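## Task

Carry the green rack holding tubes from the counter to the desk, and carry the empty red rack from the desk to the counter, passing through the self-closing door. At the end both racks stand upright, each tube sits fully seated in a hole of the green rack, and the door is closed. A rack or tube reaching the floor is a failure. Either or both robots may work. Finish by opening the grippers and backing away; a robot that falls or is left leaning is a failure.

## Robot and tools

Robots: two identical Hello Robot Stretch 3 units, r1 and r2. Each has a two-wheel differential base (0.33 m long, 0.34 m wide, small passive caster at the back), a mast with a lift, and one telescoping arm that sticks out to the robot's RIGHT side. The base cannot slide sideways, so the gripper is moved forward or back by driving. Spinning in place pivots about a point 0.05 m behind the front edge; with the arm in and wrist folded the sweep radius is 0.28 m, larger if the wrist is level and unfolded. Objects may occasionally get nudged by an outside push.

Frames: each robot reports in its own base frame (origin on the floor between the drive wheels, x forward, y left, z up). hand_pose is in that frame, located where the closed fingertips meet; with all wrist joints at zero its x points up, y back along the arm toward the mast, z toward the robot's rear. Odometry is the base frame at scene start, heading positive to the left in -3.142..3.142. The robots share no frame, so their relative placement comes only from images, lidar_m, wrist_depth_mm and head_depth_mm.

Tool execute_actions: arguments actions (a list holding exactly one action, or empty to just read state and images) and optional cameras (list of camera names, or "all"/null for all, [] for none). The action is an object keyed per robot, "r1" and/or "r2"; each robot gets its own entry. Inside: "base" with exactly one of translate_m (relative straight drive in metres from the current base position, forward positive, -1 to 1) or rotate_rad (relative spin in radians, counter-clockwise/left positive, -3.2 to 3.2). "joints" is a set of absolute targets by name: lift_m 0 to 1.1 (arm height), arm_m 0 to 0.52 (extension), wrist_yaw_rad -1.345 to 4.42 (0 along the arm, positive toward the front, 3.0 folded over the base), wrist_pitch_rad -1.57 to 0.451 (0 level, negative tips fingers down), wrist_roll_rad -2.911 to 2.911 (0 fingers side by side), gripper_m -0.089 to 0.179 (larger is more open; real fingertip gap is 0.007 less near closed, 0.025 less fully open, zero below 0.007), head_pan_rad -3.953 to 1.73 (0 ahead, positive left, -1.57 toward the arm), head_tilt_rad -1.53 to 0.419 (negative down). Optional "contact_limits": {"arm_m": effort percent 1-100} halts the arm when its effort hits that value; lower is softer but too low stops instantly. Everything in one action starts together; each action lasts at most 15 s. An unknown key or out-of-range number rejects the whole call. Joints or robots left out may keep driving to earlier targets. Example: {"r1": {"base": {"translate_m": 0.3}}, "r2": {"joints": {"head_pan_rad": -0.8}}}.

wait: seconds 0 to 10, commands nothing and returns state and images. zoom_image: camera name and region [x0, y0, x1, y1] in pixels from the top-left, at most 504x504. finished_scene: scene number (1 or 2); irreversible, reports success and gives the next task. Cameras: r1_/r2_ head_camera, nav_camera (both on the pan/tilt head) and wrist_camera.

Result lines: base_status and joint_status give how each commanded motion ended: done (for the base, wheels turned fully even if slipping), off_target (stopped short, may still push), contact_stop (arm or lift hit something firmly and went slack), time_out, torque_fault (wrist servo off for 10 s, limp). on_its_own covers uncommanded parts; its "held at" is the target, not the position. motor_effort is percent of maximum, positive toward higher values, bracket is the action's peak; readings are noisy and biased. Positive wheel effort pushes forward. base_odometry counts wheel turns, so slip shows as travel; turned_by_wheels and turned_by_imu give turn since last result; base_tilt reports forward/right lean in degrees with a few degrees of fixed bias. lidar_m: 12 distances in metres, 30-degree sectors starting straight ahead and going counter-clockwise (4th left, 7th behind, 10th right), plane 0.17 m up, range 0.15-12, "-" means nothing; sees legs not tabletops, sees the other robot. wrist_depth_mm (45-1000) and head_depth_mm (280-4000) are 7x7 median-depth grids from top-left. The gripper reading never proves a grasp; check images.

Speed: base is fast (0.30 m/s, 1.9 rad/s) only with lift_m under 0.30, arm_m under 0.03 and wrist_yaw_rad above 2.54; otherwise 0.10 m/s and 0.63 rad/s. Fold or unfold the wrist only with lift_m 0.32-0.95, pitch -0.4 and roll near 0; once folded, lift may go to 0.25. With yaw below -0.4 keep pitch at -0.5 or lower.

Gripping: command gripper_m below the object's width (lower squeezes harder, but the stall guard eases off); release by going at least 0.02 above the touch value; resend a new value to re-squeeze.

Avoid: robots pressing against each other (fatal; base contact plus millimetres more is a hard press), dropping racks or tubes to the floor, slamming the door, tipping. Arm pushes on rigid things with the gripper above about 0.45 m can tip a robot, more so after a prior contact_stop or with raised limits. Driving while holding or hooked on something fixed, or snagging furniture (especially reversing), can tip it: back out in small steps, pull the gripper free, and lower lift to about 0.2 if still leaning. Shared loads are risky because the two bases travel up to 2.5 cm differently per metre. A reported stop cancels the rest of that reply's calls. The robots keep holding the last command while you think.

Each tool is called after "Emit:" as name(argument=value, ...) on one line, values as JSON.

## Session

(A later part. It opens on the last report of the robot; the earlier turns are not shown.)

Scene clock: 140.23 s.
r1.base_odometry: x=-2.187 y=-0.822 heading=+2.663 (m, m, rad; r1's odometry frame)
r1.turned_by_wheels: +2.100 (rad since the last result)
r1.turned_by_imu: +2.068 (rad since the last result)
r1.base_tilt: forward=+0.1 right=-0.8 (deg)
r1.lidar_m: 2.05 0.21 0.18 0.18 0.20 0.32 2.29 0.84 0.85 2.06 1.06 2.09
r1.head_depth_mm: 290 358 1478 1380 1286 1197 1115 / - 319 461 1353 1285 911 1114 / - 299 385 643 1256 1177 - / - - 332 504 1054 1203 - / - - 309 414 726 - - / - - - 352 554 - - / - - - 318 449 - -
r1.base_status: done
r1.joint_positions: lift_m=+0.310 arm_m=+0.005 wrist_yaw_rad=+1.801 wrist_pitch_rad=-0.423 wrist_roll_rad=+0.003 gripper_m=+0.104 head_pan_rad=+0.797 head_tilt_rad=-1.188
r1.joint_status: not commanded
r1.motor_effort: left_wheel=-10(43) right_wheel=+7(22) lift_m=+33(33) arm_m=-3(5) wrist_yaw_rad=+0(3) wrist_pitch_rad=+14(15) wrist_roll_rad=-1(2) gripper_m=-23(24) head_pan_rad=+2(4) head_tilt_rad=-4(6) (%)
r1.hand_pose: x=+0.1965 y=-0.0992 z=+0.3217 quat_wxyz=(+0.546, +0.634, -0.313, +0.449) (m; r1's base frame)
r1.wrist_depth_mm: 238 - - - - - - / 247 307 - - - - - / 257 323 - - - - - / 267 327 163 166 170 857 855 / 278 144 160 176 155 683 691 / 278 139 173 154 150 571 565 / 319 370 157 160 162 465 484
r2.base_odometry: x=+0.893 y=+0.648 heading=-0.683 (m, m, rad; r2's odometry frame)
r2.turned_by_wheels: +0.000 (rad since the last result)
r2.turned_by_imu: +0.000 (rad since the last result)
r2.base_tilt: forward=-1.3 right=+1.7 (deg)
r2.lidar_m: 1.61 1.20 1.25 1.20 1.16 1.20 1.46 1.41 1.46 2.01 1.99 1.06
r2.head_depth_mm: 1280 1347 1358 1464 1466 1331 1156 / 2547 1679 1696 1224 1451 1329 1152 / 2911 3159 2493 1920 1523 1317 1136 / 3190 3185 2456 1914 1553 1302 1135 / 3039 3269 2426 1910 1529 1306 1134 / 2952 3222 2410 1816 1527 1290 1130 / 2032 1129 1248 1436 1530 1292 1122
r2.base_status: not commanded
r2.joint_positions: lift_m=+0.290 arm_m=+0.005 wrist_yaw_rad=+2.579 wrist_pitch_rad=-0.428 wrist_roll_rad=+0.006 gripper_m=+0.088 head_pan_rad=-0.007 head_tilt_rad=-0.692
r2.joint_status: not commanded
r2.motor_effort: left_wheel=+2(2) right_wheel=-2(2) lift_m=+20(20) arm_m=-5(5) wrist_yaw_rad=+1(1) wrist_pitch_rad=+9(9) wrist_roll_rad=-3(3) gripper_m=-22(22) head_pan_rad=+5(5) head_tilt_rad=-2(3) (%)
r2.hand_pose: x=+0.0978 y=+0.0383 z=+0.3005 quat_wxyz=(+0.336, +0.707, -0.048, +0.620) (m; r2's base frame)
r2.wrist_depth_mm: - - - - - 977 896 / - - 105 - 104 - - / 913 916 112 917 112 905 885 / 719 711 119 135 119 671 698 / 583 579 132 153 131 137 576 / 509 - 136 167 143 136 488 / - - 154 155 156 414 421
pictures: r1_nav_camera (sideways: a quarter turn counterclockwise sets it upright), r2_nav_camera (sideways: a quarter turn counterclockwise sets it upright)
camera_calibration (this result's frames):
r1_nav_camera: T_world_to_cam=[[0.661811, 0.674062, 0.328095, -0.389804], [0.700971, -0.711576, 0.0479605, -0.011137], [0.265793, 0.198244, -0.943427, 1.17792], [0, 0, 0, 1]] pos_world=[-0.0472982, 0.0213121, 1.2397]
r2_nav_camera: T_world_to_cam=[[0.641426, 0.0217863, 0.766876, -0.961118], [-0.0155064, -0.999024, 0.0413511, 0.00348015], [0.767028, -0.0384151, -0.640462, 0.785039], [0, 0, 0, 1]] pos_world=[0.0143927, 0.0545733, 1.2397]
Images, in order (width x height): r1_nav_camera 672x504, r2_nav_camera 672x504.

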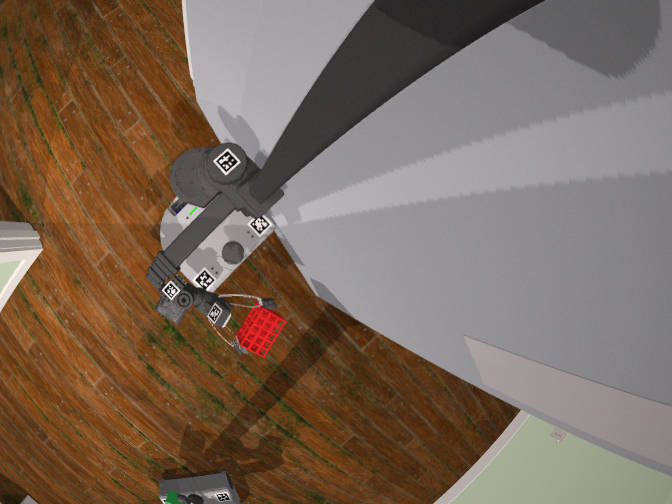

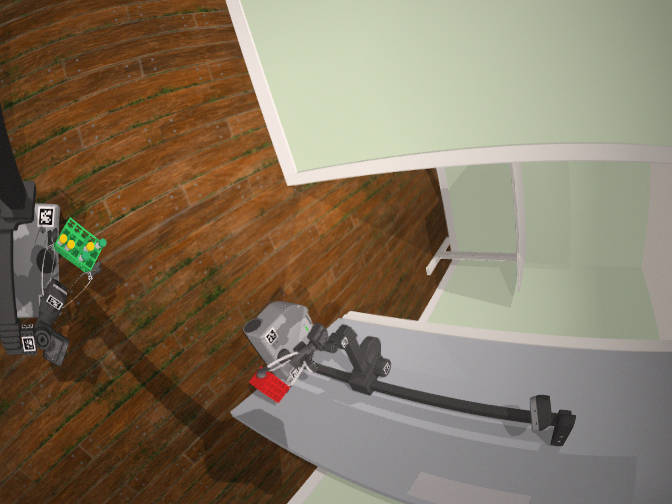

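Emit:
execute_actions(actions=[{"r1":{"base":{"translate_m":0.42},"joints":{"head_pan_rad":1.7}},"r2":{"base":{"translate_m":0.3},"joints":{"head_tilt_rad":-0.85}}}], cameras=["r1_nav_camera","r2_nav_camera","r2_head_camera","r1_wrist_camera"])

Scene clock: 149.47 s.
r1.base_odometry: x=-2.560 y=-0.629 heading=+2.663 (m, m, rad; r1's odometry frame)
r1.turned_by_wheels: +0.000 (rad since the last result)
r1.turned_by_imu: -0.004 (rad since the last result)
r1.base_tilt: forward=+0.2 right=-0.6 (deg)
r1.lidar_m: 1.64 1.43 1.09 0.19 0.18 0.27 2.70 1.18 1.50 0.74 2.17 1.67
r1.head_depth_mm: 1088 1349 1504 1378 1276 1197 1113 / 1114 1369 1503 1377 1276 1192 816 / 1132 1412 1497 1380 1277 1183 1097 / 1159 1446 1511 1366 1278 1176 - / 1183 1479 1471 488 - - - / - - - - - - - / - - - 540 958 1156 1107
r1.base_status: done
r1.joint_positions: lift_m=+0.310 arm_m=+0.005 wrist_yaw_rad=+1.801 wrist_pitch_rad=-0.423 wrist_roll_rad=+0.003 gripper_m=+0.104 head_pan_rad=+1.693 head_tilt_rad=-1.188
r1.joint_status: all done
r1.motor_effort: left_wheel=+0(18) right_wheel=+0(11) lift_m=+33(32) arm_m=-3(3) wrist_yaw_rad=-1(1) wrist_pitch_rad=+14(14) wrist_roll_rad=-1(2) gripper_m=-23(23) head_pan_rad=+5(49) head_tilt_rad=-4(5) (%)
r1.hand_pose: x=+0.1965 y=-0.0992 z=+0.3217 quat_wxyz=(+0.546, +0.634, -0.313, +0.449) (m; r1's base frame)
r1.wrist_depth_mm: - - - - - - - / - - - - - - - / 929 - - - - - - / 735 738 163 166 170 843 899 / 599 144 160 177 154 686 695 / 521 139 173 154 150 567 572 / 438 429 157 159 162 463 492
r2.base_odometry: x=+1.126 y=+0.458 heading=-0.683 (m, m, rad; r2's odometry frame)
r2.turned_by_wheels: +0.000 (rad since the last result)
r2.turned_by_imu: +0.003 (rad since the last result)
r2.base_tilt: forward=-1.3 right=+1.7 (deg)
r2.lidar_m: 1.47 0.93 0.98 1.35 1.32 1.35 1.73 1.67 1.74 1.92 0.74 0.99
r2.head_depth_mm: 1180 1242 1348 1488 1437 1194 1111 / 2430 2438 1644 1616 1422 1242 1105 / 2850 2502 1991 1653 1405 1233 1096 / 2922 2495 1984 1645 1415 1224 1098 / 2864 2450 1973 1618 1390 1225 1092 / 2776 2470 1935 1631 1374 1217 1084 / 2652 2367 1120 1289 1387 1213 1079
r2.base_status: done
r2.joint_positions: lift_m=+0.290 arm_m=+0.005 wrist_yaw_rad=+2.579 wrist_pitch_rad=-0.428 wrist_roll_rad=+0.006 gripper_m=+0.088 head_pan_rad=-0.007 head_tilt_rad=-0.840
r2.joint_status: all done
r2.motor_effort: left_wheel=+2(8) right_wheel=-2(7) lift_m=+20(20) arm_m=-5(6) wrist_yaw_rad=+1(1) wrist_pitch_rad=+9(9) wrist_roll_rad=-3(3) gripper_m=-22(22) head_pan_rad=+4(5) head_tilt_rad=-3(11) (%)
r2.hand_pose: x=+0.0978 y=+0.0383 z=+0.3005 quat_wxyz=(+0.336, +0.707, -0.048, +0.620) (m; r2's base frame)
r2.wrist_depth_mm: - - - - 871 766 - / - - 105 - 104 824 - / 909 891 114 904 112 876 883 / 703 714 119 135 119 671 685 / 585 581 132 153 132 137 577 / 512 - 136 166 143 136 489 / - - 154 155 156 414 421
pictures: r1_nav_camera (sideways: a quarter turn counterclockwise sets it upright), r1_wrist_camera, r2_head_camera (sideways: a quarter turn clockwise sets it upright), r2_nav_camera (sideways: a quarter turn counterclockwise sets it upright)
camera_calibration (this result's frames):
r1_nav_camera: T_world_to_cam=[[-0.113257, 0.937831, 0.328094, -0.385075], [0.993504, 0.103202, 0.0479605, -0.0129215], [0.011119, 0.331395, -0.943427, 1.17947], [0, 0, 0, 1]] pos_world=[-0.0438895, -0.0284012, 1.2397]
r1_wrist_camera: T_world_to_cam=[[0.230974, -0.971762, 0.0482607, -0.164609], [-0.508413, -0.162836, -0.845577, 0.392539], [0.829559, 0.17077, -0.531667, 0.190914], [0, 0, 0, 1]] pos_world=[0.0792174, -0.128644, 0.441369]
r2_head_camera: T_world_to_cam=[[-0.770761, -0.0428058, -0.635684, 0.85601], [-0.0192079, 0.998848, -0.0439711, 0.0620142], [0.636834, -0.021681, -0.770696, 0.959584], [0, 0, 0, 1]] pos_world=[0.0498743, -0.00449575, 1.28643]
r2_nav_camera: T_world_to_cam=[[0.747433, 0.0210989, 0.664002, -0.827696], [-0.00925828, -0.999068, 0.0421673, 0.00238756], [0.664272, -0.0376647, -0.746541, 0.923635], [0, 0, 0, 1]] pos_world=[0.0051245, 0.0546373, 1.23902]
Images, in order (width x height): r1_nav_camera 672x504, r1_wrist_camera 644x364, r2_head_camera 896x504, r2_nav_camera 672x504.

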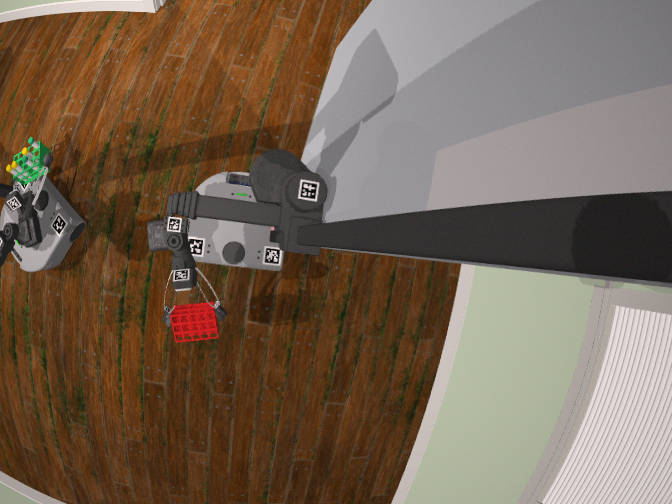

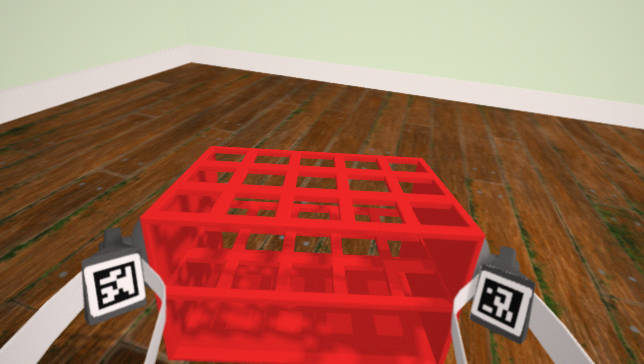

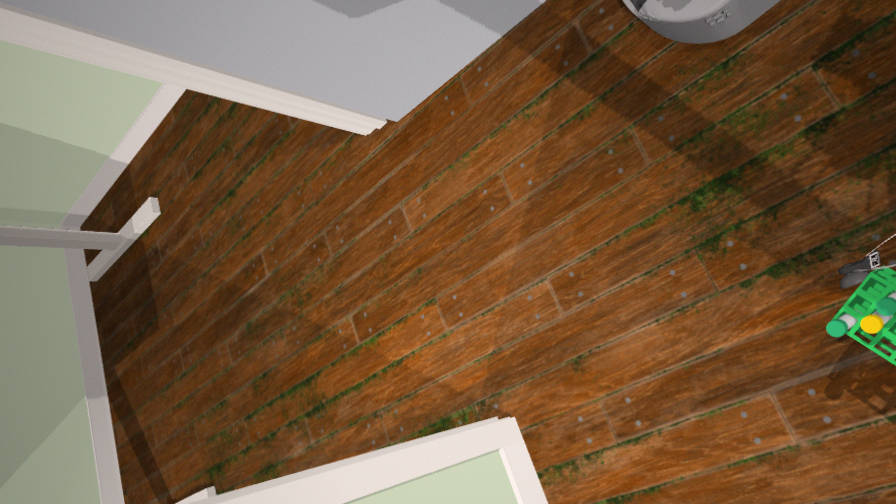

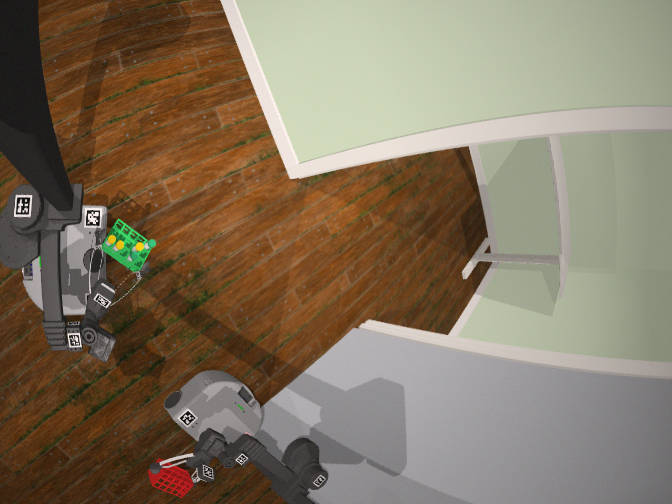

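Emit:
execute_actions(actions=[{"r2":{"base":{"translate_m":1.0}}}], cameras=[])

Emit:
execute_actions(actions=[{"r1":{"joints":{"wrist_yaw_rad":2.58,"lift_m":0.29}},"r2":{"base":{"translate_m":1.0}}}], cameras=[])

Emit:
execute_actions(actions=[{"r1":{"base":{"translate_m":0.4}},"r2":{"base":{"rotate_rad":2.1},"joints":{"lift_m":0.65,"head_pan_rad":-1.57,"head_tilt_rad":-0.6}}}], cameras=["r1_nav_camera","r2_nav_camera"])

Scene clock: 160.67 s.
r1.base_odometry: x=-2.560 y=-0.629 heading=+2.663 (m, m, rad; r1's odometry frame)
r1.turned_by_wheels: +0.000 (rad since the last result)
r1.turned_by_imu: -0.001 (rad since the last result)
r1.base_tilt: forward=+0.1 right=-0.8 (deg)
r1.lidar_m: 1.64 1.42 1.10 0.19 0.18 0.27 0.91 0.92 1.50 2.08 2.17 1.67
r1.head_depth_mm: 1087 1338 1509 1381 1285 1191 1117 / 1104 1366 1510 1381 1275 1199 819 / 1132 1405 1497 1375 1278 1190 1107 / 1163 1442 1494 1381 1277 1171 - / 1181 1466 1478 489 - - - / - - - - - - - / - - - 541 954 1156 1102
r1.base_status: not commanded
r1.joint_positions: lift_m=+0.310 arm_m=+0.005 wrist_yaw_rad=+1.801 wrist_pitch_rad=-0.423 wrist_roll_rad=+0.003 gripper_m=+0.104 head_pan_rad=+1.693 head_tilt_rad=-1.188
r1.joint_status: not commanded
r1.motor_effort: left_wheel=+0(1) right_wheel=+1(0) lift_m=+33(32) arm_m=-3(3) wrist_yaw_rad=+0(0) wrist_pitch_rad=+14(14) wrist_roll_rad=-1(1) gripper_m=-23(23) head_pan_rad=+4(4) head_tilt_rad=-4(5) (%)
r1.hand_pose: x=+0.1965 y=-0.0992 z=+0.3217 quat_wxyz=(+0.546, +0.634, -0.313, +0.449) (m; r1's base frame)
r1.wrist_depth_mm: - - - - - - - / - - - - - - - / 942 - - - - - - / 725 768 163 166 170 855 884 / 600 143 160 176 154 677 693 / 520 139 173 154 150 563 574 / 429 432 157 160 162 461 488
r2.base_odometry: x=+1.901 y=-0.173 heading=-0.683 (m, m, rad; r2's odometry frame)
r2.turned_by_wheels: +0.000 (rad since the last result)
r2.turned_by_imu: +0.006 (rad since the last result)
r2.base_tilt: forward=-1.3 right=+1.7 (deg)
r2.lidar_m: 1.96 1.77 2.30 0.38 0.38 1.89 2.57 2.53 0.67 0.51 0.50 0.57
r2.head_depth_mm: 1595 1737 1859 1672 1431 1041 1082 / 1822 1994 1977 1651 1429 1243 1108 / 2109 2283 2008 1668 1415 1232 1095 / 2089 2351 1971 1631 1410 1236 1095 / 2102 2316 1936 1646 1408 1223 1088 / 1996 2224 1966 1629 1385 1219 1088 / 1909 2161 1923 1612 1396 1217 1081
r2.base_status: done
r2.joint_positions: lift_m=+0.290 arm_m=+0.005 wrist_yaw_rad=+2.579 wrist_pitch_rad=-0.428 wrist_roll_rad=+0.006 gripper_m=+0.088 head_pan_rad=-0.007 head_tilt_rad=-0.841
r2.joint_status: not commanded
r2.motor_effort: left_wheel=+2(10) right_wheel=-1(5) lift_m=+20(20) arm_m=-6(5) wrist_yaw_rad=+1(1) wrist_pitch_rad=+8(9) wrist_roll_rad=-3(3) gripper_m=-22(22) head_pan_rad=+4(5) head_tilt_rad=-3(3) (%)
r2.hand_pose: x=+0.0978 y=+0.0383 z=+0.3005 quat_wxyz=(+0.336, +0.707, -0.048, +0.620) (m; r2's base frame)
r2.wrist_depth_mm: 349 - - - - - - / 362 - 105 - 104 - - / 362 822 112 879 112 911 883 / 383 480 119 135 119 664 692 / 420 461 132 153 132 137 580 / 459 - 137 167 142 136 486 / - - 154 155 156 411 424
pictures: none
No camera images: the call's "cameras" was empty. Leave "cameras" out to get every camera's image.

Scene clock: 165.83 s.
r1.base_odometry: x=-2.560 y=-0.629 heading=+2.663 (m, m, rad; r1's odometry frame)
r1.turned_by_wheels: +0.000 (rad since the last result)
r1.turned_by_imu: -0.001 (rad since the last result)
r1.base_tilt: forward=+0.2 right=-0.7 (deg)
r1.lidar_m: 1.64 1.42 1.09 0.19 0.18 0.27 1.75 1.18 1.50 2.08 2.17 1.67
r1.head_depth_mm: 1087 1335 1510 1385 1275 1196 1112 / 1110 1361 1505 1379 1278 1190 1119 / 1126 1401 1492 1383 1274 904 1112 / 1153 1444 1498 1383 1284 1154 1092 / 1179 1470 1477 489 - - - / - - - - - - - / - - - 541 984 1169 1104
r1.base_status: not commanded
r1.joint_positions: lift_m=+0.290 arm_m=+0.005 wrist_yaw_rad=+2.576 wrist_pitch_rad=-0.423 wrist_roll_rad=+0.003 gripper_m=+0.104 head_pan_rad=+1.693 head_tilt_rad=-1.188
r1.joint_status: all done
r1.motor_effort: left_wheel=+0(0) right_wheel=+1(1) lift_m=+29(29) arm_m=-3(3) wrist_yaw_rad=+4(4) wrist_pitch_rad=+14(14) wrist_roll_rad=-2(1) gripper_m=-23(23) head_pan_rad=+4(4) head_tilt_rad=-5(5) (%)
r1.hand_pose: x=+0.0986 y=+0.0388 z=+0.3019 quat_wxyz=(+0.336, +0.706, -0.050, +0.622) (m; r1's base frame)
r1.wrist_depth_mm: 808 911 - - - - - / 864 949 - - - - - / 880 942 964 - - - - / 702 723 163 166 170 820 846 / 573 144 160 177 154 650 670 / 374 139 173 155 150 542 545 / - 149 157 160 162 444 468
r2.base_odometry: x=+2.677 y=-0.804 heading=-0.683 (m, m, rad; r2's odometry frame)
r2.turned_by_wheels: +0.000 (rad since the last result)
r2.turned_by_imu: +0.006 (rad since the last result)
r2.base_tilt: forward=-1.3 right=+1.7 (deg)
r2.lidar_m: 1.00 1.34 1.11 1.95 2.43 1.09 3.27 0.66 0.70 0.91 0.88 0.92
r2.head_depth_mm: 1012 754 1225 1353 1405 1242 1112 / 885 714 1442 1559 1422 1246 1110 / 875 679 1727 1643 1409 1238 1100 / 860 646 1331 1567 1414 1235 1093 / 849 638 1719 1641 1405 1230 1092 / 837 631 1629 1632 1399 1223 1086 / 825 625 1537 1615 1392 1206 1078
r2.base_status: done
r2.joint_positions: lift_m=+0.290 arm_m=+0.005 wrist_yaw_rad=+2.579 wrist_pitch_rad=-0.428 wrist_roll_rad=+0.006 gripper_m=+0.088 head_pan_rad=-0.007 head_tilt_rad=-0.841
r2.joint_status: not commanded
r2.motor_effort: left_wheel=+1(9) right_wheel=+0(5) lift_m=+20(20) arm_m=-6(6) wrist_yaw_rad=+2(1) wrist_pitch_rad=+8(9) wrist_roll_rad=-3(3) gripper_m=-21(21) head_pan_rad=+4(4) head_tilt_rad=-2(3) (%)
r2.hand_pose: x=+0.0978 y=+0.0383 z=+0.3005 quat_wxyz=(+0.336, +0.707, -0.048, +0.620) (m; r2's base frame)
r2.wrist_depth_mm: - - - - - - 975 / - - 105 - 104 - - / 903 908 113 910 112 908 875 / 722 706 119 135 120 667 706 / 583 585 131 153 132 137 579 / 515 - 137 167 142 136 494 / - - 154 155 156 410 424
pictures: none
No camera images: the call's "cameras" was empty. Leave "cameras" out to get every camera's image.

Scene clock: 170.07 s.
r1.base_odometry: x=-2.915 y=-0.445 heading=+2.663 (m, m, rad; r1's odometry frame)
r1.turned_by_wheels: +0.000 (rad since the last result)
r1.turned_by_imu: -0.003 (rad since the last result)
r1.base_tilt: forward=+0.2 right=-0.8 (deg)
r1.lidar_m: 1.24 1.32 1.06 1.04 1.11 1.38 0.90 0.84 2.11 2.11 1.64 1.26
r1.head_depth_mm: 1054 1296 1487 1392 1291 1190 1117 / 1080 1331 1494 1376 1280 1194 1112 / 1097 1364 1499 1386 1275 904 1115 / 1121 1411 1495 1373 1283 1143 1088 / 1145 1434 1495 1396 - - - / 1171 1444 1514 - - - - / 1155 - - 1345 1283 1176 1105
r1.base_status: done
r1.joint_positions: lift_m=+0.290 arm_m=+0.005 wrist_yaw_rad=+2.577 wrist_pitch_rad=-0.423 wrist_roll_rad=+0.003 gripper_m=+0.104 head_pan_rad=+1.694 head_tilt_rad=-1.188
r1.joint_status: not commanded
r1.motor_effort: left_wheel=-1(11) right_wheel=+3(11) lift_m=+29(29) arm_m=-3(3) wrist_yaw_rad=+3(3) wrist_pitch_rad=+14(14) wrist_roll_rad=-1(1) gripper_m=-23(23) head_pan_rad=+4(4) head_tilt_rad=-5(5) (%)
r1.hand_pose: x=+0.0985 y=+0.0389 z=+0.3019 quat_wxyz=(+0.335, +0.706, -0.050, +0.622) (m; r1's base frame)
r1.wrist_depth_mm: 780 864 - - - - 912 / 860 924 - - - - 935 / 873 918 984 - - - 953 / 696 715 163 166 170 819 851 / 574 144 160 176 154 646 669 / 497 139 173 154 150 541 545 / - 149 156 160 162 445 469
r2.base_odometry: x=+2.677 y=-0.804 heading=+1.417 (m, m, rad; r2's odometry frame)
r2.turned_by_wheels: +2.100 (rad since the last result)
r2.turned_by_imu: +2.062 (rad since the last result)
r2.base_tilt: forward=-1.3 right=+1.7 (deg)
r2.lidar_m: 2.41 1.08 1.11 0.67 0.70 0.91 0.88 0.92 1.01 1.34 1.11 1.95
r2.head_depth_mm: 1095 1173 808 660 1691 1369 1193 / 1094 1177 799 654 1694 1386 1187 / 1104 1165 787 649 1685 1381 1178 / 1109 1181 780 1623 1648 1385 1202 / 1118 1189 766 1628 1647 1365 1186 / 1116 1189 753 1651 1638 1359 1168 / 1120 1167 751 1659 1641 1344 1162
r2.base_status: done
r2.joint_positions: lift_m=+0.650 arm_m=+0.005 wrist_yaw_rad=+2.579 wrist_pitch_rad=-0.429 wrist_roll_rad=+0.006 gripper_m=+0.088 head_pan_rad=-1.563 head_tilt_rad=-0.606
r2.joint_status: all done
r2.motor_effort: left_wheel=-1(7) right_wheel=+2(9) lift_m=+24(27) arm_m=-6(6) wrist_yaw_rad=+1(1) wrist_pitch_rad=+9(9) wrist_roll_rad=-3(3) gripper_m=-22(22) head_pan_rad=-5(53) head_tilt_rad=+3(17) (%)
r2.hand_pose: x=+0.0977 y=+0.0383 z=+0.6602 quat_wxyz=(+0.337, +0.707, -0.048, +0.620) (m; r2's base frame)
r2.wrist_depth_mm: 543 756 - - - - - / 567 698 105 - 104 - - / 605 771 113 - 113 - - / 670 751 119 135 119 - - / 711 768 132 153 131 137 - / 782 - 137 167 142 136 910 / - 797 156 155 155 763 778
pictures: r1_nav_camera (sideways: a quarter turn counterclockwise sets it upright), r2_nav_camera (sideways: a quarter turn counterclockwise sets it upright)
camera_calibration (this result's frames):
r1_nav_camera: T_world_to_cam=[[-0.113737, 0.937772, 0.328096, -0.385075], [0.993451, 0.10371, 0.0479605, -0.0129211], [0.010949, 0.331402, -0.943426, 1.17947], [0, 0, 0, 1]] pos_world=[-0.0438749, -0.0284267, 1.2397]
r2_nav_camera: T_world_to_cam=[[0.0307195, -0.572322, 0.819454, -1.02593], [-0.999172, 0.00428931, 0.0404525, 0.0106459], [-0.0266667, -0.820018, -0.571716, 0.700449], [0, 0, 0, 1]] pos_world=[0.0608319, -0.0128283, 1.24073]
Images, in order (width x height): r1_nav_camera 672x504, r2_nav_camera 672x504.

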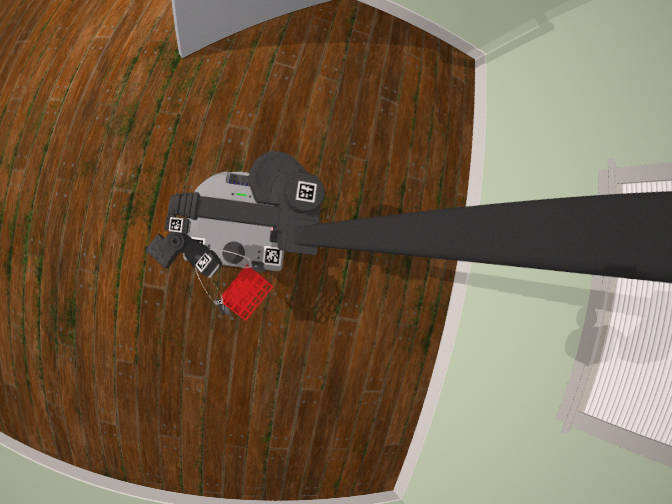

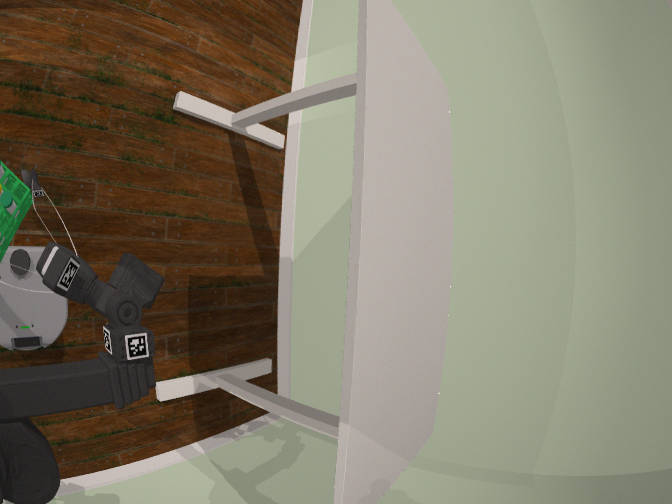

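Emit:
execute_actions(actions=[{"r1":{"base":{"rotate_rad":-1.69},"joints":{"head_pan_rad":-1.57,"head_tilt_rad":-0.6}},"r2":{"joints":{"wrist_yaw_rad":1.0,"lift_m":0.8}}}], cameras=[])

Emit:
execute_actions(actions=[{"r1":{"base":{"translate_m":1.0}},"r2":{"joints":{"lift_m":1.025}}}], cameras=[])

Emit:
execute_actions(actions=[{"r1":{"base":{"translate_m":0.41},"joints":{"lift_m":0.7}},"r2":{"joints":{"wrist_yaw_rad":0,"arm_m":0.4}}}], cameras=["r2_wrist_camera"])

Scene clock: 176.57 s.
r1.base_odometry: x=-2.915 y=-0.445 heading=+0.973 (m, m, rad; r1's odometry frame)
r1.turned_by_wheels: -1.690 (rad since the last result)
r1.turned_by_imu: -1.668 (rad since the last result)
r1.base_tilt: forward=+0.2 right=-0.8 (deg)
r1.lidar_m: 2.11 1.82 1.30 1.24 1.28 1.09 1.04 1.08 1.44 1.37 1.41 1.88
r1.head_depth_mm: 1169 1304 1467 1691 1789 1442 1227 / 1172 1299 1457 1661 1762 1442 1227 / 1164 1292 1448 1656 1771 1449 1237 / 1163 1280 1446 1636 1792 1444 1225 / 1143 1274 1423 1630 1785 1460 1221 / 1143 1267 1420 1631 1757 1457 1228 / 1140 1261 1414 1609 1745 1457 1231
r1.base_status: done
r1.joint_positions: lift_m=+0.290 arm_m=+0.005 wrist_yaw_rad=+2.577 wrist_pitch_rad=-0.423 wrist_roll_rad=+0.003 gripper_m=+0.104 head_pan_rad=-1.563 head_tilt_rad=-0.605
r1.joint_status: all done
r1.motor_effort: left_wheel=+1(10) right_wheel=-1(8) lift_m=+29(29) arm_m=-3(3) wrist_yaw_rad=+3(3) wrist_pitch_rad=+14(14) wrist_roll_rad=-1(1) gripper_m=-23(23) head_pan_rad=-5(50) head_tilt_rad=+3(28) (%)
r1.hand_pose: x=+0.0985 y=+0.0388 z=+0.3019 quat_wxyz=(+0.335, +0.706, -0.050, +0.622) (m; r1's base frame)
r1.wrist_depth_mm: 945 - - - - - - / - - - - - - - / 905 935 972 - - - - / 701 708 163 166 171 813 851 / 570 144 160 176 154 650 666 / 494 139 173 155 150 548 550 / - 149 157 160 162 445 468
r2.base_odometry: x=+2.677 y=-0.804 heading=+1.417 (m, m, rad; r2's odometry frame)
r2.turned_by_wheels: +0.000 (rad since the last result)
r2.turned_by_imu: +0.001 (rad since the last result)
r2.base_tilt: forward=-1.3 right=+1.7 (deg)
r2.lidar_m: 2.42 1.05 0.78 0.67 0.70 0.91 0.88 0.92 1.01 1.34 1.11 1.94
r2.head_depth_mm: 1089 1175 809 661 1701 1373 1256 / 1097 1185 802 656 1700 1393 - / 1103 1169 790 649 1692 1383 - / 1109 1180 780 1618 1663 1374 1225 / 1115 1184 771 1628 1662 1362 - / 1118 1184 757 1650 1643 1396 - / 1130 1162 745 1644 1639 462 478
r2.base_status: not commanded
r2.joint_positions: lift_m=+0.800 arm_m=+0.005 wrist_yaw_rad=+1.002 wrist_pitch_rad=-0.429 wrist_roll_rad=+0.005 gripper_m=+0.088 head_pan_rad=-1.563 head_tilt_rad=-0.606
r2.joint_status: all done
r2.motor_effort: left_wheel=-2(2) right_wheel=+3(3) lift_m=+25(25) arm_m=-6(6) wrist_yaw_rad=-2(2) wrist_pitch_rad=+9(8) wrist_roll_rad=-3(3) gripper_m=-21(22) head_pan_rad=-5(5) head_tilt_rad=+2(2) (%)
r2.hand_pose: x=+0.1665 y=-0.2706 z=+0.8101 quat_wxyz=(+0.677, +0.464, -0.535, +0.198) (m; r2's base frame)
r2.wrist_depth_mm: - - - - - - 901 / - - 106 - 104 - 933 / - - 113 - 112 - 966 / - - 119 135 119 - - / - - 132 153 132 137 - / - - 137 166 142 136 - / 958 946 155 156 155 909 948
pictures: none
No camera images: the call's "cameras" was empty. Leave "cameras" out to get every camera's image.

Scene clock: 181.67 s.
r1.base_odometry: x=-2.352 y=+0.382 heading=+0.974 (m, m, rad; r1's odometry frame)
r1.turned_by_wheels: +0.000 (rad since the last result)
r1.turned_by_imu: -0.006 (rad since the last result)
r1.base_tilt: forward=+0.4 right=-0.7 (deg)
r1.lidar_m: 1.11 1.15 1.33 1.27 1.31 1.75 2.04 1.97 1.40 1.34 1.38 1.17
r1.head_depth_mm: 1134 1264 1418 1644 1766 1445 1231 / 1134 1240 1420 1615 1776 1446 1220 / 1132 1261 1409 1609 1736 1437 1232 / 1128 1254 1407 1592 1734 1453 1229 / 1123 1244 1395 1589 1723 1455 1229 / 1116 1237 1393 1578 1707 1467 1230 / 1112 1223 1377 1567 1727 1451 1224
r1.base_status: done
r1.joint_positions: lift_m=+0.290 arm_m=+0.005 wrist_yaw_rad=+2.577 wrist_pitch_rad=-0.423 wrist_roll_rad=+0.003 gripper_m=+0.104 head_pan_rad=-1.563 head_tilt_rad=-0.605
r1.joint_status: not commanded
r1.motor_effort: left_wheel=+2(9) right_wheel=-2(5) lift_m=+29(29) arm_m=-3(3) wrist_yaw_rad=+1(2) wrist_pitch_rad=+14(14) wrist_roll_rad=-1(1) gripper_m=-23(23) head_pan_rad=-5(5) head_tilt_rad=+2(2) (%)
r1.hand_pose: x=+0.0985 y=+0.0388 z=+0.3019 quat_wxyz=(+0.335, +0.706, -0.050, +0.622) (m; r1's base frame)
r1.wrist_depth_mm: 940 - - - - 943 806 / - - - - - - 816 / 906 949 964 - - - 892 / 703 717 163 166 170 834 839 / 575 143 160 176 154 644 664 / 493 139 173 154 150 539 550 / - 149 156 159 162 442 470
r2.base_odometry: x=+2.677 y=-0.804 heading=+1.417 (m, m, rad; r2's odometry frame)
r2.turned_by_wheels: +0.000 (rad since the last result)
r2.turned_by_imu: +0.000 (rad since the last result)
r2.base_tilt: forward=-1.3 right=+1.7 (deg)
r2.lidar_m: 2.40 1.05 0.78 0.66 0.70 0.91 0.88 0.92 1.01 1.34 1.11 1.94
r2.head_depth_mm: 1100 1174 859 - - 1334 1193 / 1099 1186 846 - - - 1163 / 1104 1171 831 - - - 1180 / 1109 1179 782 1614 1748 - 1170 / 1117 1190 768 633 - - 1165 / 1121 1195 753 - - 1291 1160 / 1129 1163 746 - - 1284 1159
r2.base_status: not commanded
r2.joint_positions: lift_m=+1.025 arm_m=+0.005 wrist_yaw_rad=+1.002 wrist_pitch_rad=-0.429 wrist_roll_rad=+0.005 gripper_m=+0.088 head_pan_rad=-1.563 head_tilt_rad=-0.606
r2.joint_status: all done
r2.motor_effort: left_wheel=-2(2) right_wheel=+3(3) lift_m=+24(26) arm_m=-5(5) wrist_yaw_rad=-1(2) wrist_pitch_rad=+8(9) wrist_roll_rad=-3(3) gripper_m=-21(22) head_pan_rad=-5(4) head_tilt_rad=+2(3) (%)
r2.hand_pose: x=+0.1665 y=-0.2706 z=+1.0352 quat_wxyz=(+0.677, +0.464, -0.535, +0.198) (m; r2's base frame)
r2.wrist_depth_mm: - - - - - 954 843 / - - 106 733 104 598 601 / - - 113 - 112 437 432 / - - 119 135 119 356 342 / - - 132 153 132 137 313 / - - 136 167 143 136 - / - - 155 156 155 - -
pictures: none
No camera images: the call's "cameras" was empty. Leave "cameras" out to get every camera's image.

Scene clock: 187.27 s.
r1.base_odometry: x=-2.122 y=+0.721 heading=+0.974 (m, m, rad; r1's odometry frame)
r1.turned_by_wheels: +0.000 (rad since the last result)
r1.turned_by_imu: -0.003 (rad since the last result)
r1.base_tilt: forward=+0.0 right=-0.7 (deg)
r1.lidar_m: 0.71 0.73 0.96 1.29 1.32 1.76 2.45 1.96 1.38 1.32 1.36 0.74
r1.head_depth_mm: 1130 1256 1414 1618 1747 1448 1224 / 1129 1257 1410 1610 1759 1455 1226 / 1119 1237 1397 1596 1739 1448 1230 / 1119 1233 1387 1586 1728 1446 1260 / 1107 1231 1380 1569 1724 1448 1224 / 1107 1217 1373 1559 1723 1455 1228 / 1099 1220 1367 1540 1717 1445 1227
r1.base_status: done
r1.joint_positions: lift_m=+0.700 arm_m=+0.005 wrist_yaw_rad=+2.577 wrist_pitch_rad=-0.423 wrist_roll_rad=+0.003 gripper_m=+0.104 head_pan_rad=-1.563 head_tilt_rad=-0.605
r1.joint_status: all done
r1.motor_effort: left_wheel=+2(8) right_wheel=-1(7) lift_m=+47(49) arm_m=-3(3) wrist_yaw_rad=+2(2) wrist_pitch_rad=+14(14) wrist_roll_rad=-2(1) gripper_m=-23(23) head_pan_rad=-5(5) head_tilt_rad=+2(2) (%)
r1.hand_pose: x=+0.0984 y=+0.0388 z=+0.7112 quat_wxyz=(+0.335, +0.706, -0.050, +0.622) (m; r1's base frame)
r1.wrist_depth_mm: 968 - - - 756 599 499 / - - - - 800 629 519 / - - - - 830 657 533 / - - 163 165 171 688 558 / - 143 160 177 154 676 578 / 984 139 173 154 150 676 598 / 807 812 156 160 162 845 602
r2.base_odometry: x=+2.677 y=-0.804 heading=+1.417 (m, m, rad; r2's odometry frame)
r2.turned_by_wheels: +0.000 (rad since the last result)
r2.turned_by_imu: +0.000 (rad since the last result)
r2.base_tilt: forward=-1.3 right=+1.7 (deg)
r2.lidar_m: 2.41 1.05 0.77 0.66 0.70 0.91 0.88 0.92 1.01 1.34 1.11 1.95
r2.head_depth_mm: 1080 - 807 660 1715 1372 1192 / 1072 1163 799 655 1684 1394 1185 / 1084 - 752 647 1691 1381 1174 / 1100 1147 739 1606 1651 1378 1178 / 1115 1187 766 1610 1664 1370 1169 / 1124 1189 760 1657 1665 1364 1164 / 1136 1155 745 1658 1625 1344 1154
r2.base_status: not commanded
r2.joint_positions: lift_m=+1.025 arm_m=+0.400 wrist_yaw_rad=+0.000 wrist_pitch_rad=-0.429 wrist_roll_rad=+0.005 gripper_m=+0.088 head_pan_rad=-1.563 head_tilt_rad=-0.606
r2.joint_status: all done
r2.motor_effort: left_wheel=-2(2) right_wheel=+3(3) lift_m=+25(25) arm_m=+6(7) wrist_yaw_rad=+0(4) wrist_pitch_rad=+8(9) wrist_roll_rad=-3(3) gripper_m=-21(22) head_pan_rad=-5(5) head_tilt_rad=+3(2) (%)
r2.hand_pose: x=-0.0214 y=-0.7676 z=+1.0352 quat_wxyz=(+0.689, +0.150, -0.692, -0.151) (m; r2's base frame)
r2.wrist_depth_mm: 672 663 654 639 625 620 619 / 601 556 105 554 104 595 588 / 441 437 113 434 112 431 431 / 345 344 119 131 119 325 340 / 284 283 132 152 132 137 279 / 242 - 138 145 143 136 238 / 216 210 156 156 155 200 206
pictures: r2_wrist_camera
camera_calibration (this result's frames):
r2_wrist_camera: T_world_to_cam=[[-0.998825, -0.038266, -0.0297376, -0.00597022], [0.00166734, 0.586123, -0.81022, 1.31856], [0.0484338, -0.809318, -0.585371, 0.149066], [0, 0, 0, 1]] pos_world=[-0.0153815, -0.652424, 1.1554]
Images, in order (width x height): r2_wrist_camera 644x364.

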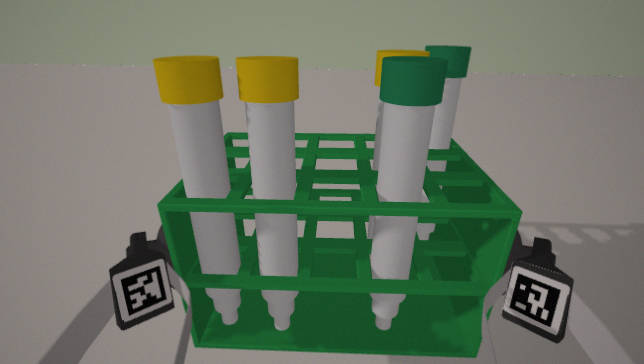

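Emit:
execute_actions(actions=[{"r1":{"base":{"rotate_rad":1.62},"joints":{"lift_m":0.98,"wrist_yaw_rad":0}},"r2":{"joints":{"lift_m":0.974}}}], cameras=[])

Emit:
execute_actions(actions=[{"r1":{"joints":{"arm_m":0.15}},"r2":{"joints":{"gripper_m":0.179}}}], cameras=["r2_wrist_camera"])

Emit:
execute_actions(actions=[{"r1":{"joints":{"arm_m":0.5}},"r2":{"joints":{"arm_m":0.05,"head_pan_rad":1.2}}}], cameras=["r1_wrist_camera","r1_head_camera","r2_wrist_camera","r2_nav_camera"])

Scene clock: 195.43 s.
r1.base_odometry: x=-2.122 y=+0.721 heading=+2.594 (m, m, rad; r1's odometry frame)
r1.turned_by_wheels: +1.620 (rad since the last result)
r1.turned_by_imu: +1.604 (rad since the last result)
r1.base_tilt: forward=+0.1 right=-0.9 (deg)
r1.lidar_m: 1.29 1.34 1.84 2.44 1.88 1.37 1.32 1.38 0.74 0.71 0.73 1.00
r1.head_depth_mm: 1100 1211 935 766 - - - / 1096 1208 939 803 - - - / 1092 1212 941 783 - - - / 1095 1215 939 783 442 1168 1224 / 1096 1208 940 770 480 1128 1230 / 1096 1211 939 807 943 1120 1228 / 1090 1205 941 803 939 1114 1231
r1.base_status: done
r1.joint_positions: lift_m=+0.980 arm_m=+0.005 wrist_yaw_rad=+0.003 wrist_pitch_rad=-0.423 wrist_roll_rad=+0.003 gripper_m=+0.104 head_pan_rad=-1.563 head_tilt_rad=-0.605
r1.joint_status: all done
r1.motor_effort: left_wheel=-2(5) right_wheel=+4(8) lift_m=+47(47) arm_m=-3(3) wrist_yaw_rad=-2(5) wrist_pitch_rad=+14(14) wrist_roll_rad=-1(1) gripper_m=-23(23) head_pan_rad=-5(4) head_tilt_rad=+2(2) (%)
r1.hand_pose: x=-0.0208 y=-0.3739 z=+0.9912 quat_wxyz=(+0.691, +0.150, -0.692, -0.148) (m; r1's base frame)
r1.wrist_depth_mm: 930 912 944 939 936 925 924 / 614 648 687 730 782 835 - / 469 479 478 487 509 540 558 / 527 523 163 166 171 543 538 / 591 144 161 177 154 588 605 / 647 139 173 155 150 672 - / 772 763 157 160 162 800 -
r2.base_odometry: x=+2.677 y=-0.804 heading=+1.417 (m, m, rad; r2's odometry frame)
r2.turned_by_wheels: +0.000 (rad since the last result)
r2.turned_by_imu: +0.001 (rad since the last result)
r2.base_tilt: forward=-1.3 right=+1.7 (deg)
r2.lidar_m: 2.41 1.05 0.78 0.67 0.70 0.91 0.88 0.92 1.01 1.34 1.11 1.95
r2.head_depth_mm: 1095 1180 - 662 1702 1366 1205 / 1101 - 759 656 1690 1394 1188 / 1109 - 714 647 1670 1392 1179 / 1110 1180 702 1613 1661 1377 1173 / 1111 1186 761 1632 1649 1358 1163 / 1118 1188 756 1629 1646 1367 1157 / 1128 1159 745 1657 1642 1356 1151
r2.base_status: not commanded
r2.joint_positions: lift_m=+0.974 arm_m=+0.400 wrist_yaw_rad=+0.000 wrist_pitch_rad=-0.412 wrist_roll_rad=+0.005 gripper_m=+0.088 head_pan_rad=-1.563 head_tilt_rad=-0.606
r2.joint_status: all done
r2.motor_effort: left_wheel=-2(2) right_wheel=+3(3) lift_m=+19(23) arm_m=+6(6) wrist_yaw_rad=+0(0) wrist_pitch_rad=+4(9) wrist_roll_rad=-3(3) gripper_m=-22(22) head_pan_rad=-5(4) head_tilt_rad=+2(3) (%)
r2.hand_pose: x=-0.0214 y=-0.7697 z=+0.9882 quat_wxyz=(+0.691, +0.145, -0.694, -0.145) (m; r2's base frame)
r2.wrist_depth_mm: 650 660 658 638 628 615 611 / 496 418 101 483 100 472 478 / 350 328 109 178 108 344 342 / 270 270 116 135 117 245 265 / 222 218 130 150 131 137 217 / 187 - 137 165 143 136 185 / - 161 155 155 153 156 160
pictures: none
No camera images: the call's "cameras" was empty. Leave "cameras" out to get every camera's image.

Scene clock: 197.77 s.
r1.base_odometry: x=-2.122 y=+0.721 heading=+2.594 (m, m, rad; r1's odometry frame)
r1.turned_by_wheels: +0.000 (rad since the last result)
r1.turned_by_imu: +0.000 (rad since the last result)
r1.base_tilt: forward=+0.3 right=-0.8 (deg)
r1.lidar_m: 1.29 1.34 1.84 2.44 1.88 1.37 1.32 1.37 0.74 0.71 0.74 1.00
r1.head_depth_mm: 1096 1211 - - 978 1146 1222 / 1097 1211 - - 975 1144 1221 / 1097 1219 1064 - 986 1135 1226 / 1094 1214 1030 758 967 1134 1219 / 1090 1208 938 827 942 1126 1228 / 1094 1206 943 808 942 1124 1234 / 1093 1209 945 807 939 1112 1234
r1.base_status: not commanded
r1.joint_positions: lift_m=+0.980 arm_m=+0.150 wrist_yaw_rad=+0.002 wrist_pitch_rad=-0.423 wrist_roll_rad=+0.003 gripper_m=+0.104 head_pan_rad=-1.563 head_tilt_rad=-0.605
r1.joint_status: all done
r1.motor_effort: left_wheel=-2(2) right_wheel=+4(3) lift_m=+47(47) arm_m=+4(5) wrist_yaw_rad=-3(2) wrist_pitch_rad=+14(14) wrist_roll_rad=-1(1) gripper_m=-23(23) head_pan_rad=-5(5) head_tilt_rad=+3(3) (%)
r1.hand_pose: x=-0.0210 y=-0.5184 z=+0.9912 quat_wxyz=(+0.691, +0.149, -0.692, -0.148) (m; r1's base frame)
r1.wrist_depth_mm: 823 808 793 808 807 815 820 / 608 636 689 723 769 849 890 / 429 446 465 486 509 535 560 / 348 354 163 166 170 389 406 / 409 144 160 176 154 375 416 / 453 139 173 154 150 457 467 / 539 522 156 160 162 558 541
r2.base_odometry: x=+2.677 y=-0.804 heading=+1.417 (m, m, rad; r2's odometry frame)
r2.turned_by_wheels: +0.000 (rad since the last result)
r2.turned_by_imu: +0.000 (rad since the last result)
r2.base_tilt: forward=-1.3 right=+1.7 (deg)
r2.lidar_m: 2.41 1.05 0.78 0.66 0.70 0.91 0.88 0.92 1.01 1.34 1.11 1.95
r2.head_depth_mm: 1099 1174 - 659 1696 1370 1201 / 1100 - 758 654 1706 1403 1189 / 1101 - 713 648 1674 1389 1173 / 1106 1184 714 1620 1667 1374 1179 / 1118 1184 763 1643 1654 1368 1175 / 1127 1186 759 1636 1642 1357 1157 / 1123 1163 745 1654 1634 1345 1160
r2.base_status: not commanded
r2.joint_positions: lift_m=+0.974 arm_m=+0.400 wrist_yaw_rad=+0.000 wrist_pitch_rad=-0.420 wrist_roll_rad=+0.005 gripper_m=+0.179 head_pan_rad=-1.563 head_tilt_rad=-0.606
r2.joint_status: all done
r2.motor_effort: left_wheel=-2(2) right_wheel=+3(3) lift_m=+19(20) arm_m=+6(5) wrist_yaw_rad=+0(1) wrist_pitch_rad=+6(6) wrist_roll_rad=-3(3) gripper_m=+1(100) head_pan_rad=-5(5) head_tilt_rad=+2(2) (%)
r2.hand_pose: x=-0.0214 y=-0.7688 z=+0.9865 quat_wxyz=(+0.690, +0.147, -0.693, -0.148) (m; r2's base frame)
r2.wrist_depth_mm: 658 641 629 625 621 611 620 / 478 439 98 465 110 428 462 / 343 304 98 174 94 335 333 / 265 263 112 134 110 251 262 / 217 209 118 127 121 132 219 / 190 179 138 145 142 148 187 / 156 159 157 156 156 154 150
pictures: r2_wrist_camera
camera_calibration (this result's frames):
r2_wrist_camera: T_world_to_cam=[[-0.998825, -0.0385328, -0.0293955, -0.00800453], [0.00167011, 0.578802, -0.815467, 1.27932], [0.0484364, -0.814557, -0.578057, 0.108383], [0, 0, 0, 1]] pos_world=[-0.0153814, -0.652495, 1.10566]
Images, in order (width x height): r2_wrist_camera 644x364.

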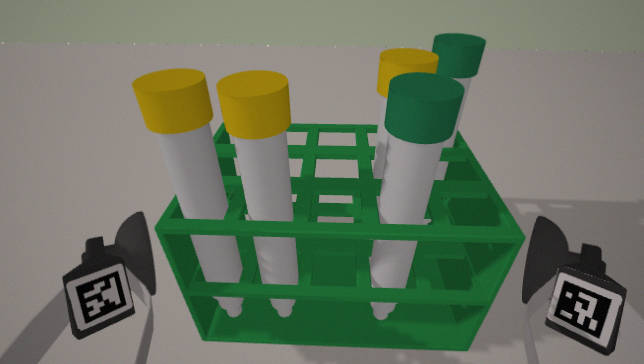

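Scene clock: 201.57 s.
r1.base_odometry: x=-2.122 y=+0.721 heading=+2.594 (m, m, rad; r1's odometry frame)
r1.turned_by_wheels: +0.000 (rad since the last result)
r1.turned_by_imu: -0.001 (rad since the last result)
r1.base_tilt: forward=+0.1 right=-0.8 (deg)
r1.lidar_m: 1.29 1.34 1.84 2.45 1.87 1.37 1.32 1.37 0.74 0.71 0.73 1.00
r1.head_depth_mm: 1096 1199 - 840 955 1147 1224 / 1104 - 887 816 951 1144 1236 / 1101 - 888 813 950 1124 1232 / 1096 1172 864 812 955 1127 1227 / 1094 1205 938 811 944 1128 1228 / 1094 1208 940 810 940 1122 1230 / 1097 1205 944 806 937 1111 1229
r1.base_status: not commanded
r1.joint_positions: lift_m=+0.980 arm_m=+0.500 wrist_yaw_rad=+0.002 wrist_pitch_rad=-0.423 wrist_roll_rad=+0.003 gripper_m=+0.104 head_pan_rad=-1.563 head_tilt_rad=-0.605
r1.joint_status: all done
r1.motor_effort: left_wheel=-1(2) right_wheel=+4(3) lift_m=+47(47) arm_m=+4(4) wrist_yaw_rad=-1(1) wrist_pitch_rad=+14(14) wrist_roll_rad=-1(1) gripper_m=-23(23) head_pan_rad=-5(5) head_tilt_rad=+2(2) (%)
r1.hand_pose: x=-0.0211 y=-0.8684 z=+0.9912 quat_wxyz=(+0.691, +0.149, -0.692, -0.148) (m; r1's base frame)
r1.wrist_depth_mm: 501 503 503 501 506 504 495 / 536 544 547 545 544 546 544 / 429 442 457 483 501 525 553 / 332 338 163 166 170 390 402 / 269 143 160 176 154 304 317 / 234 139 173 155 150 254 259 / 192 194 157 160 162 209 221
r2.base_odometry: x=+2.677 y=-0.804 heading=+1.417 (m, m, rad; r2's odometry frame)
r2.turned_by_wheels: +0.000 (rad since the last result)
r2.turned_by_imu: +0.000 (rad since the last result)
r2.base_tilt: forward=-1.3 right=+1.7 (deg)
r2.lidar_m: 2.42 1.05 0.77 0.66 0.71 0.91 0.88 0.92 1.01 1.34 1.11 1.94
r2.head_depth_mm: 721 818 941 1129 1341 1399 1196 / 693 782 897 1060 1298 1391 1182 / 665 748 862 1001 1219 1369 1187 / 646 723 822 951 1134 1323 1170 / 623 695 788 909 1072 1283 1167 / 603 671 757 868 1013 1221 1168 / 587 648 727 827 925 1056 1134
r2.base_status: not commanded
r2.joint_positions: lift_m=+0.974 arm_m=+0.050 wrist_yaw_rad=+0.000 wrist_pitch_rad=-0.420 wrist_roll_rad=+0.005 gripper_m=+0.179 head_pan_rad=+1.193 head_tilt_rad=-0.606
r2.joint_status: all done
r2.motor_effort: left_wheel=-2(2) right_wheel=+3(2) lift_m=+19(19) arm_m=-6(5) wrist_yaw_rad=+0(0) wrist_pitch_rad=+6(6) wrist_roll_rad=-3(3) gripper_m=+0(1) head_pan_rad=+5(51) head_tilt_rad=+4(3) (%)
r2.hand_pose: x=-0.0214 y=-0.4196 z=+0.9865 quat_wxyz=(+0.690, +0.147, -0.693, -0.148) (m; r2's base frame)
r2.wrist_depth_mm: 810 776 780 417 686 763 774 / 482 483 471 434 469 467 463 / 342 341 341 341 338 338 339 / 831 303 294 290 285 276 277 / - - - - - - 950 / - - - - - - 976 / - - - - - - -
pictures: r1_head_camera (sideways: a quarter turn clockwise sets it upright), r1_wrist_camera, r2_nav_camera (sideways: a quarter turn counterclockwise sets it upright), r2_wrist_camera
camera_calibration (this result's frames):
r1_head_camera: T_world_to_cam=[[0.0202974, 0.549974, -0.834935, 1.10671], [0.99907, -0.0429321, -0.00399199, -0.00387628], [-0.038041, -0.834078, -0.550334, 0.665205], [0, 0, 0, 1]] pos_world=[0.00671444, -0.0539957, 1.2901]
r1_wrist_camera: T_world_to_cam=[[-0.998821, -0.00515858, 0.048279, -0.0806718], [-0.043616, 0.532221, -0.845481, 1.33601], [-0.0213336, -0.84659, -0.531818, -0.04257], [0, 0, 0, 1]] pos_world=[-0.0232134, -0.747509, 1.11083]
r2_nav_camera: T_world_to_cam=[[0.186858, 0.54183, 0.819454, -1.02688], [0.924149, -0.379885, 0.0404525, -0.00108639], [0.333216, 0.749738, -0.571716, 0.698253], [0, 0, 0, 1]] pos_world=[-0.0397844, 0.0324771, 1.24073]
r2_wrist_camera: T_world_to_cam=[[-0.998825, -0.0385196, -0.0293947, 0.00545366], [0.00167715, 0.578802, -0.815467, 1.07719], [0.0484251, -0.814558, -0.578057, 0.392843], [0, 0, 0, 1]] pos_world=[-0.0153828, -0.303275, 1.10566]
Images, in order (width x height): r1_head_camera 896x504, r1_wrist_camera 644x364, r2_nav_camera 672x504, r2_wrist_camera 644x364.

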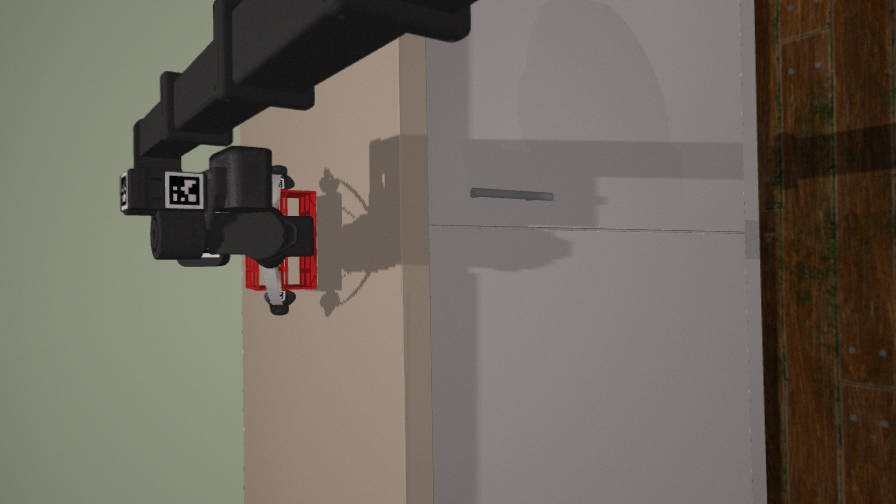

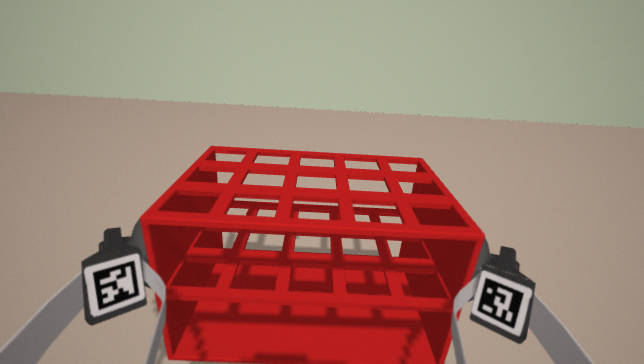

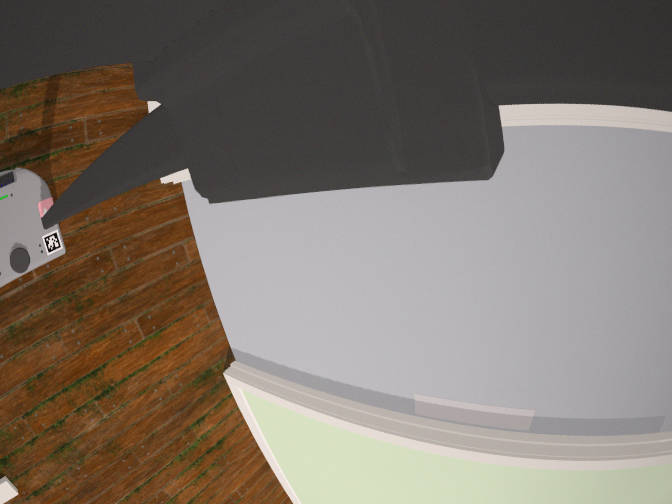

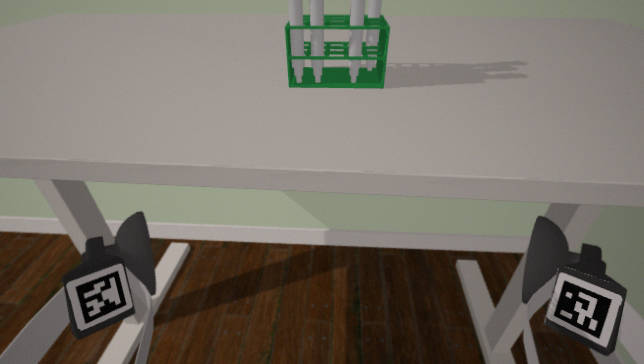

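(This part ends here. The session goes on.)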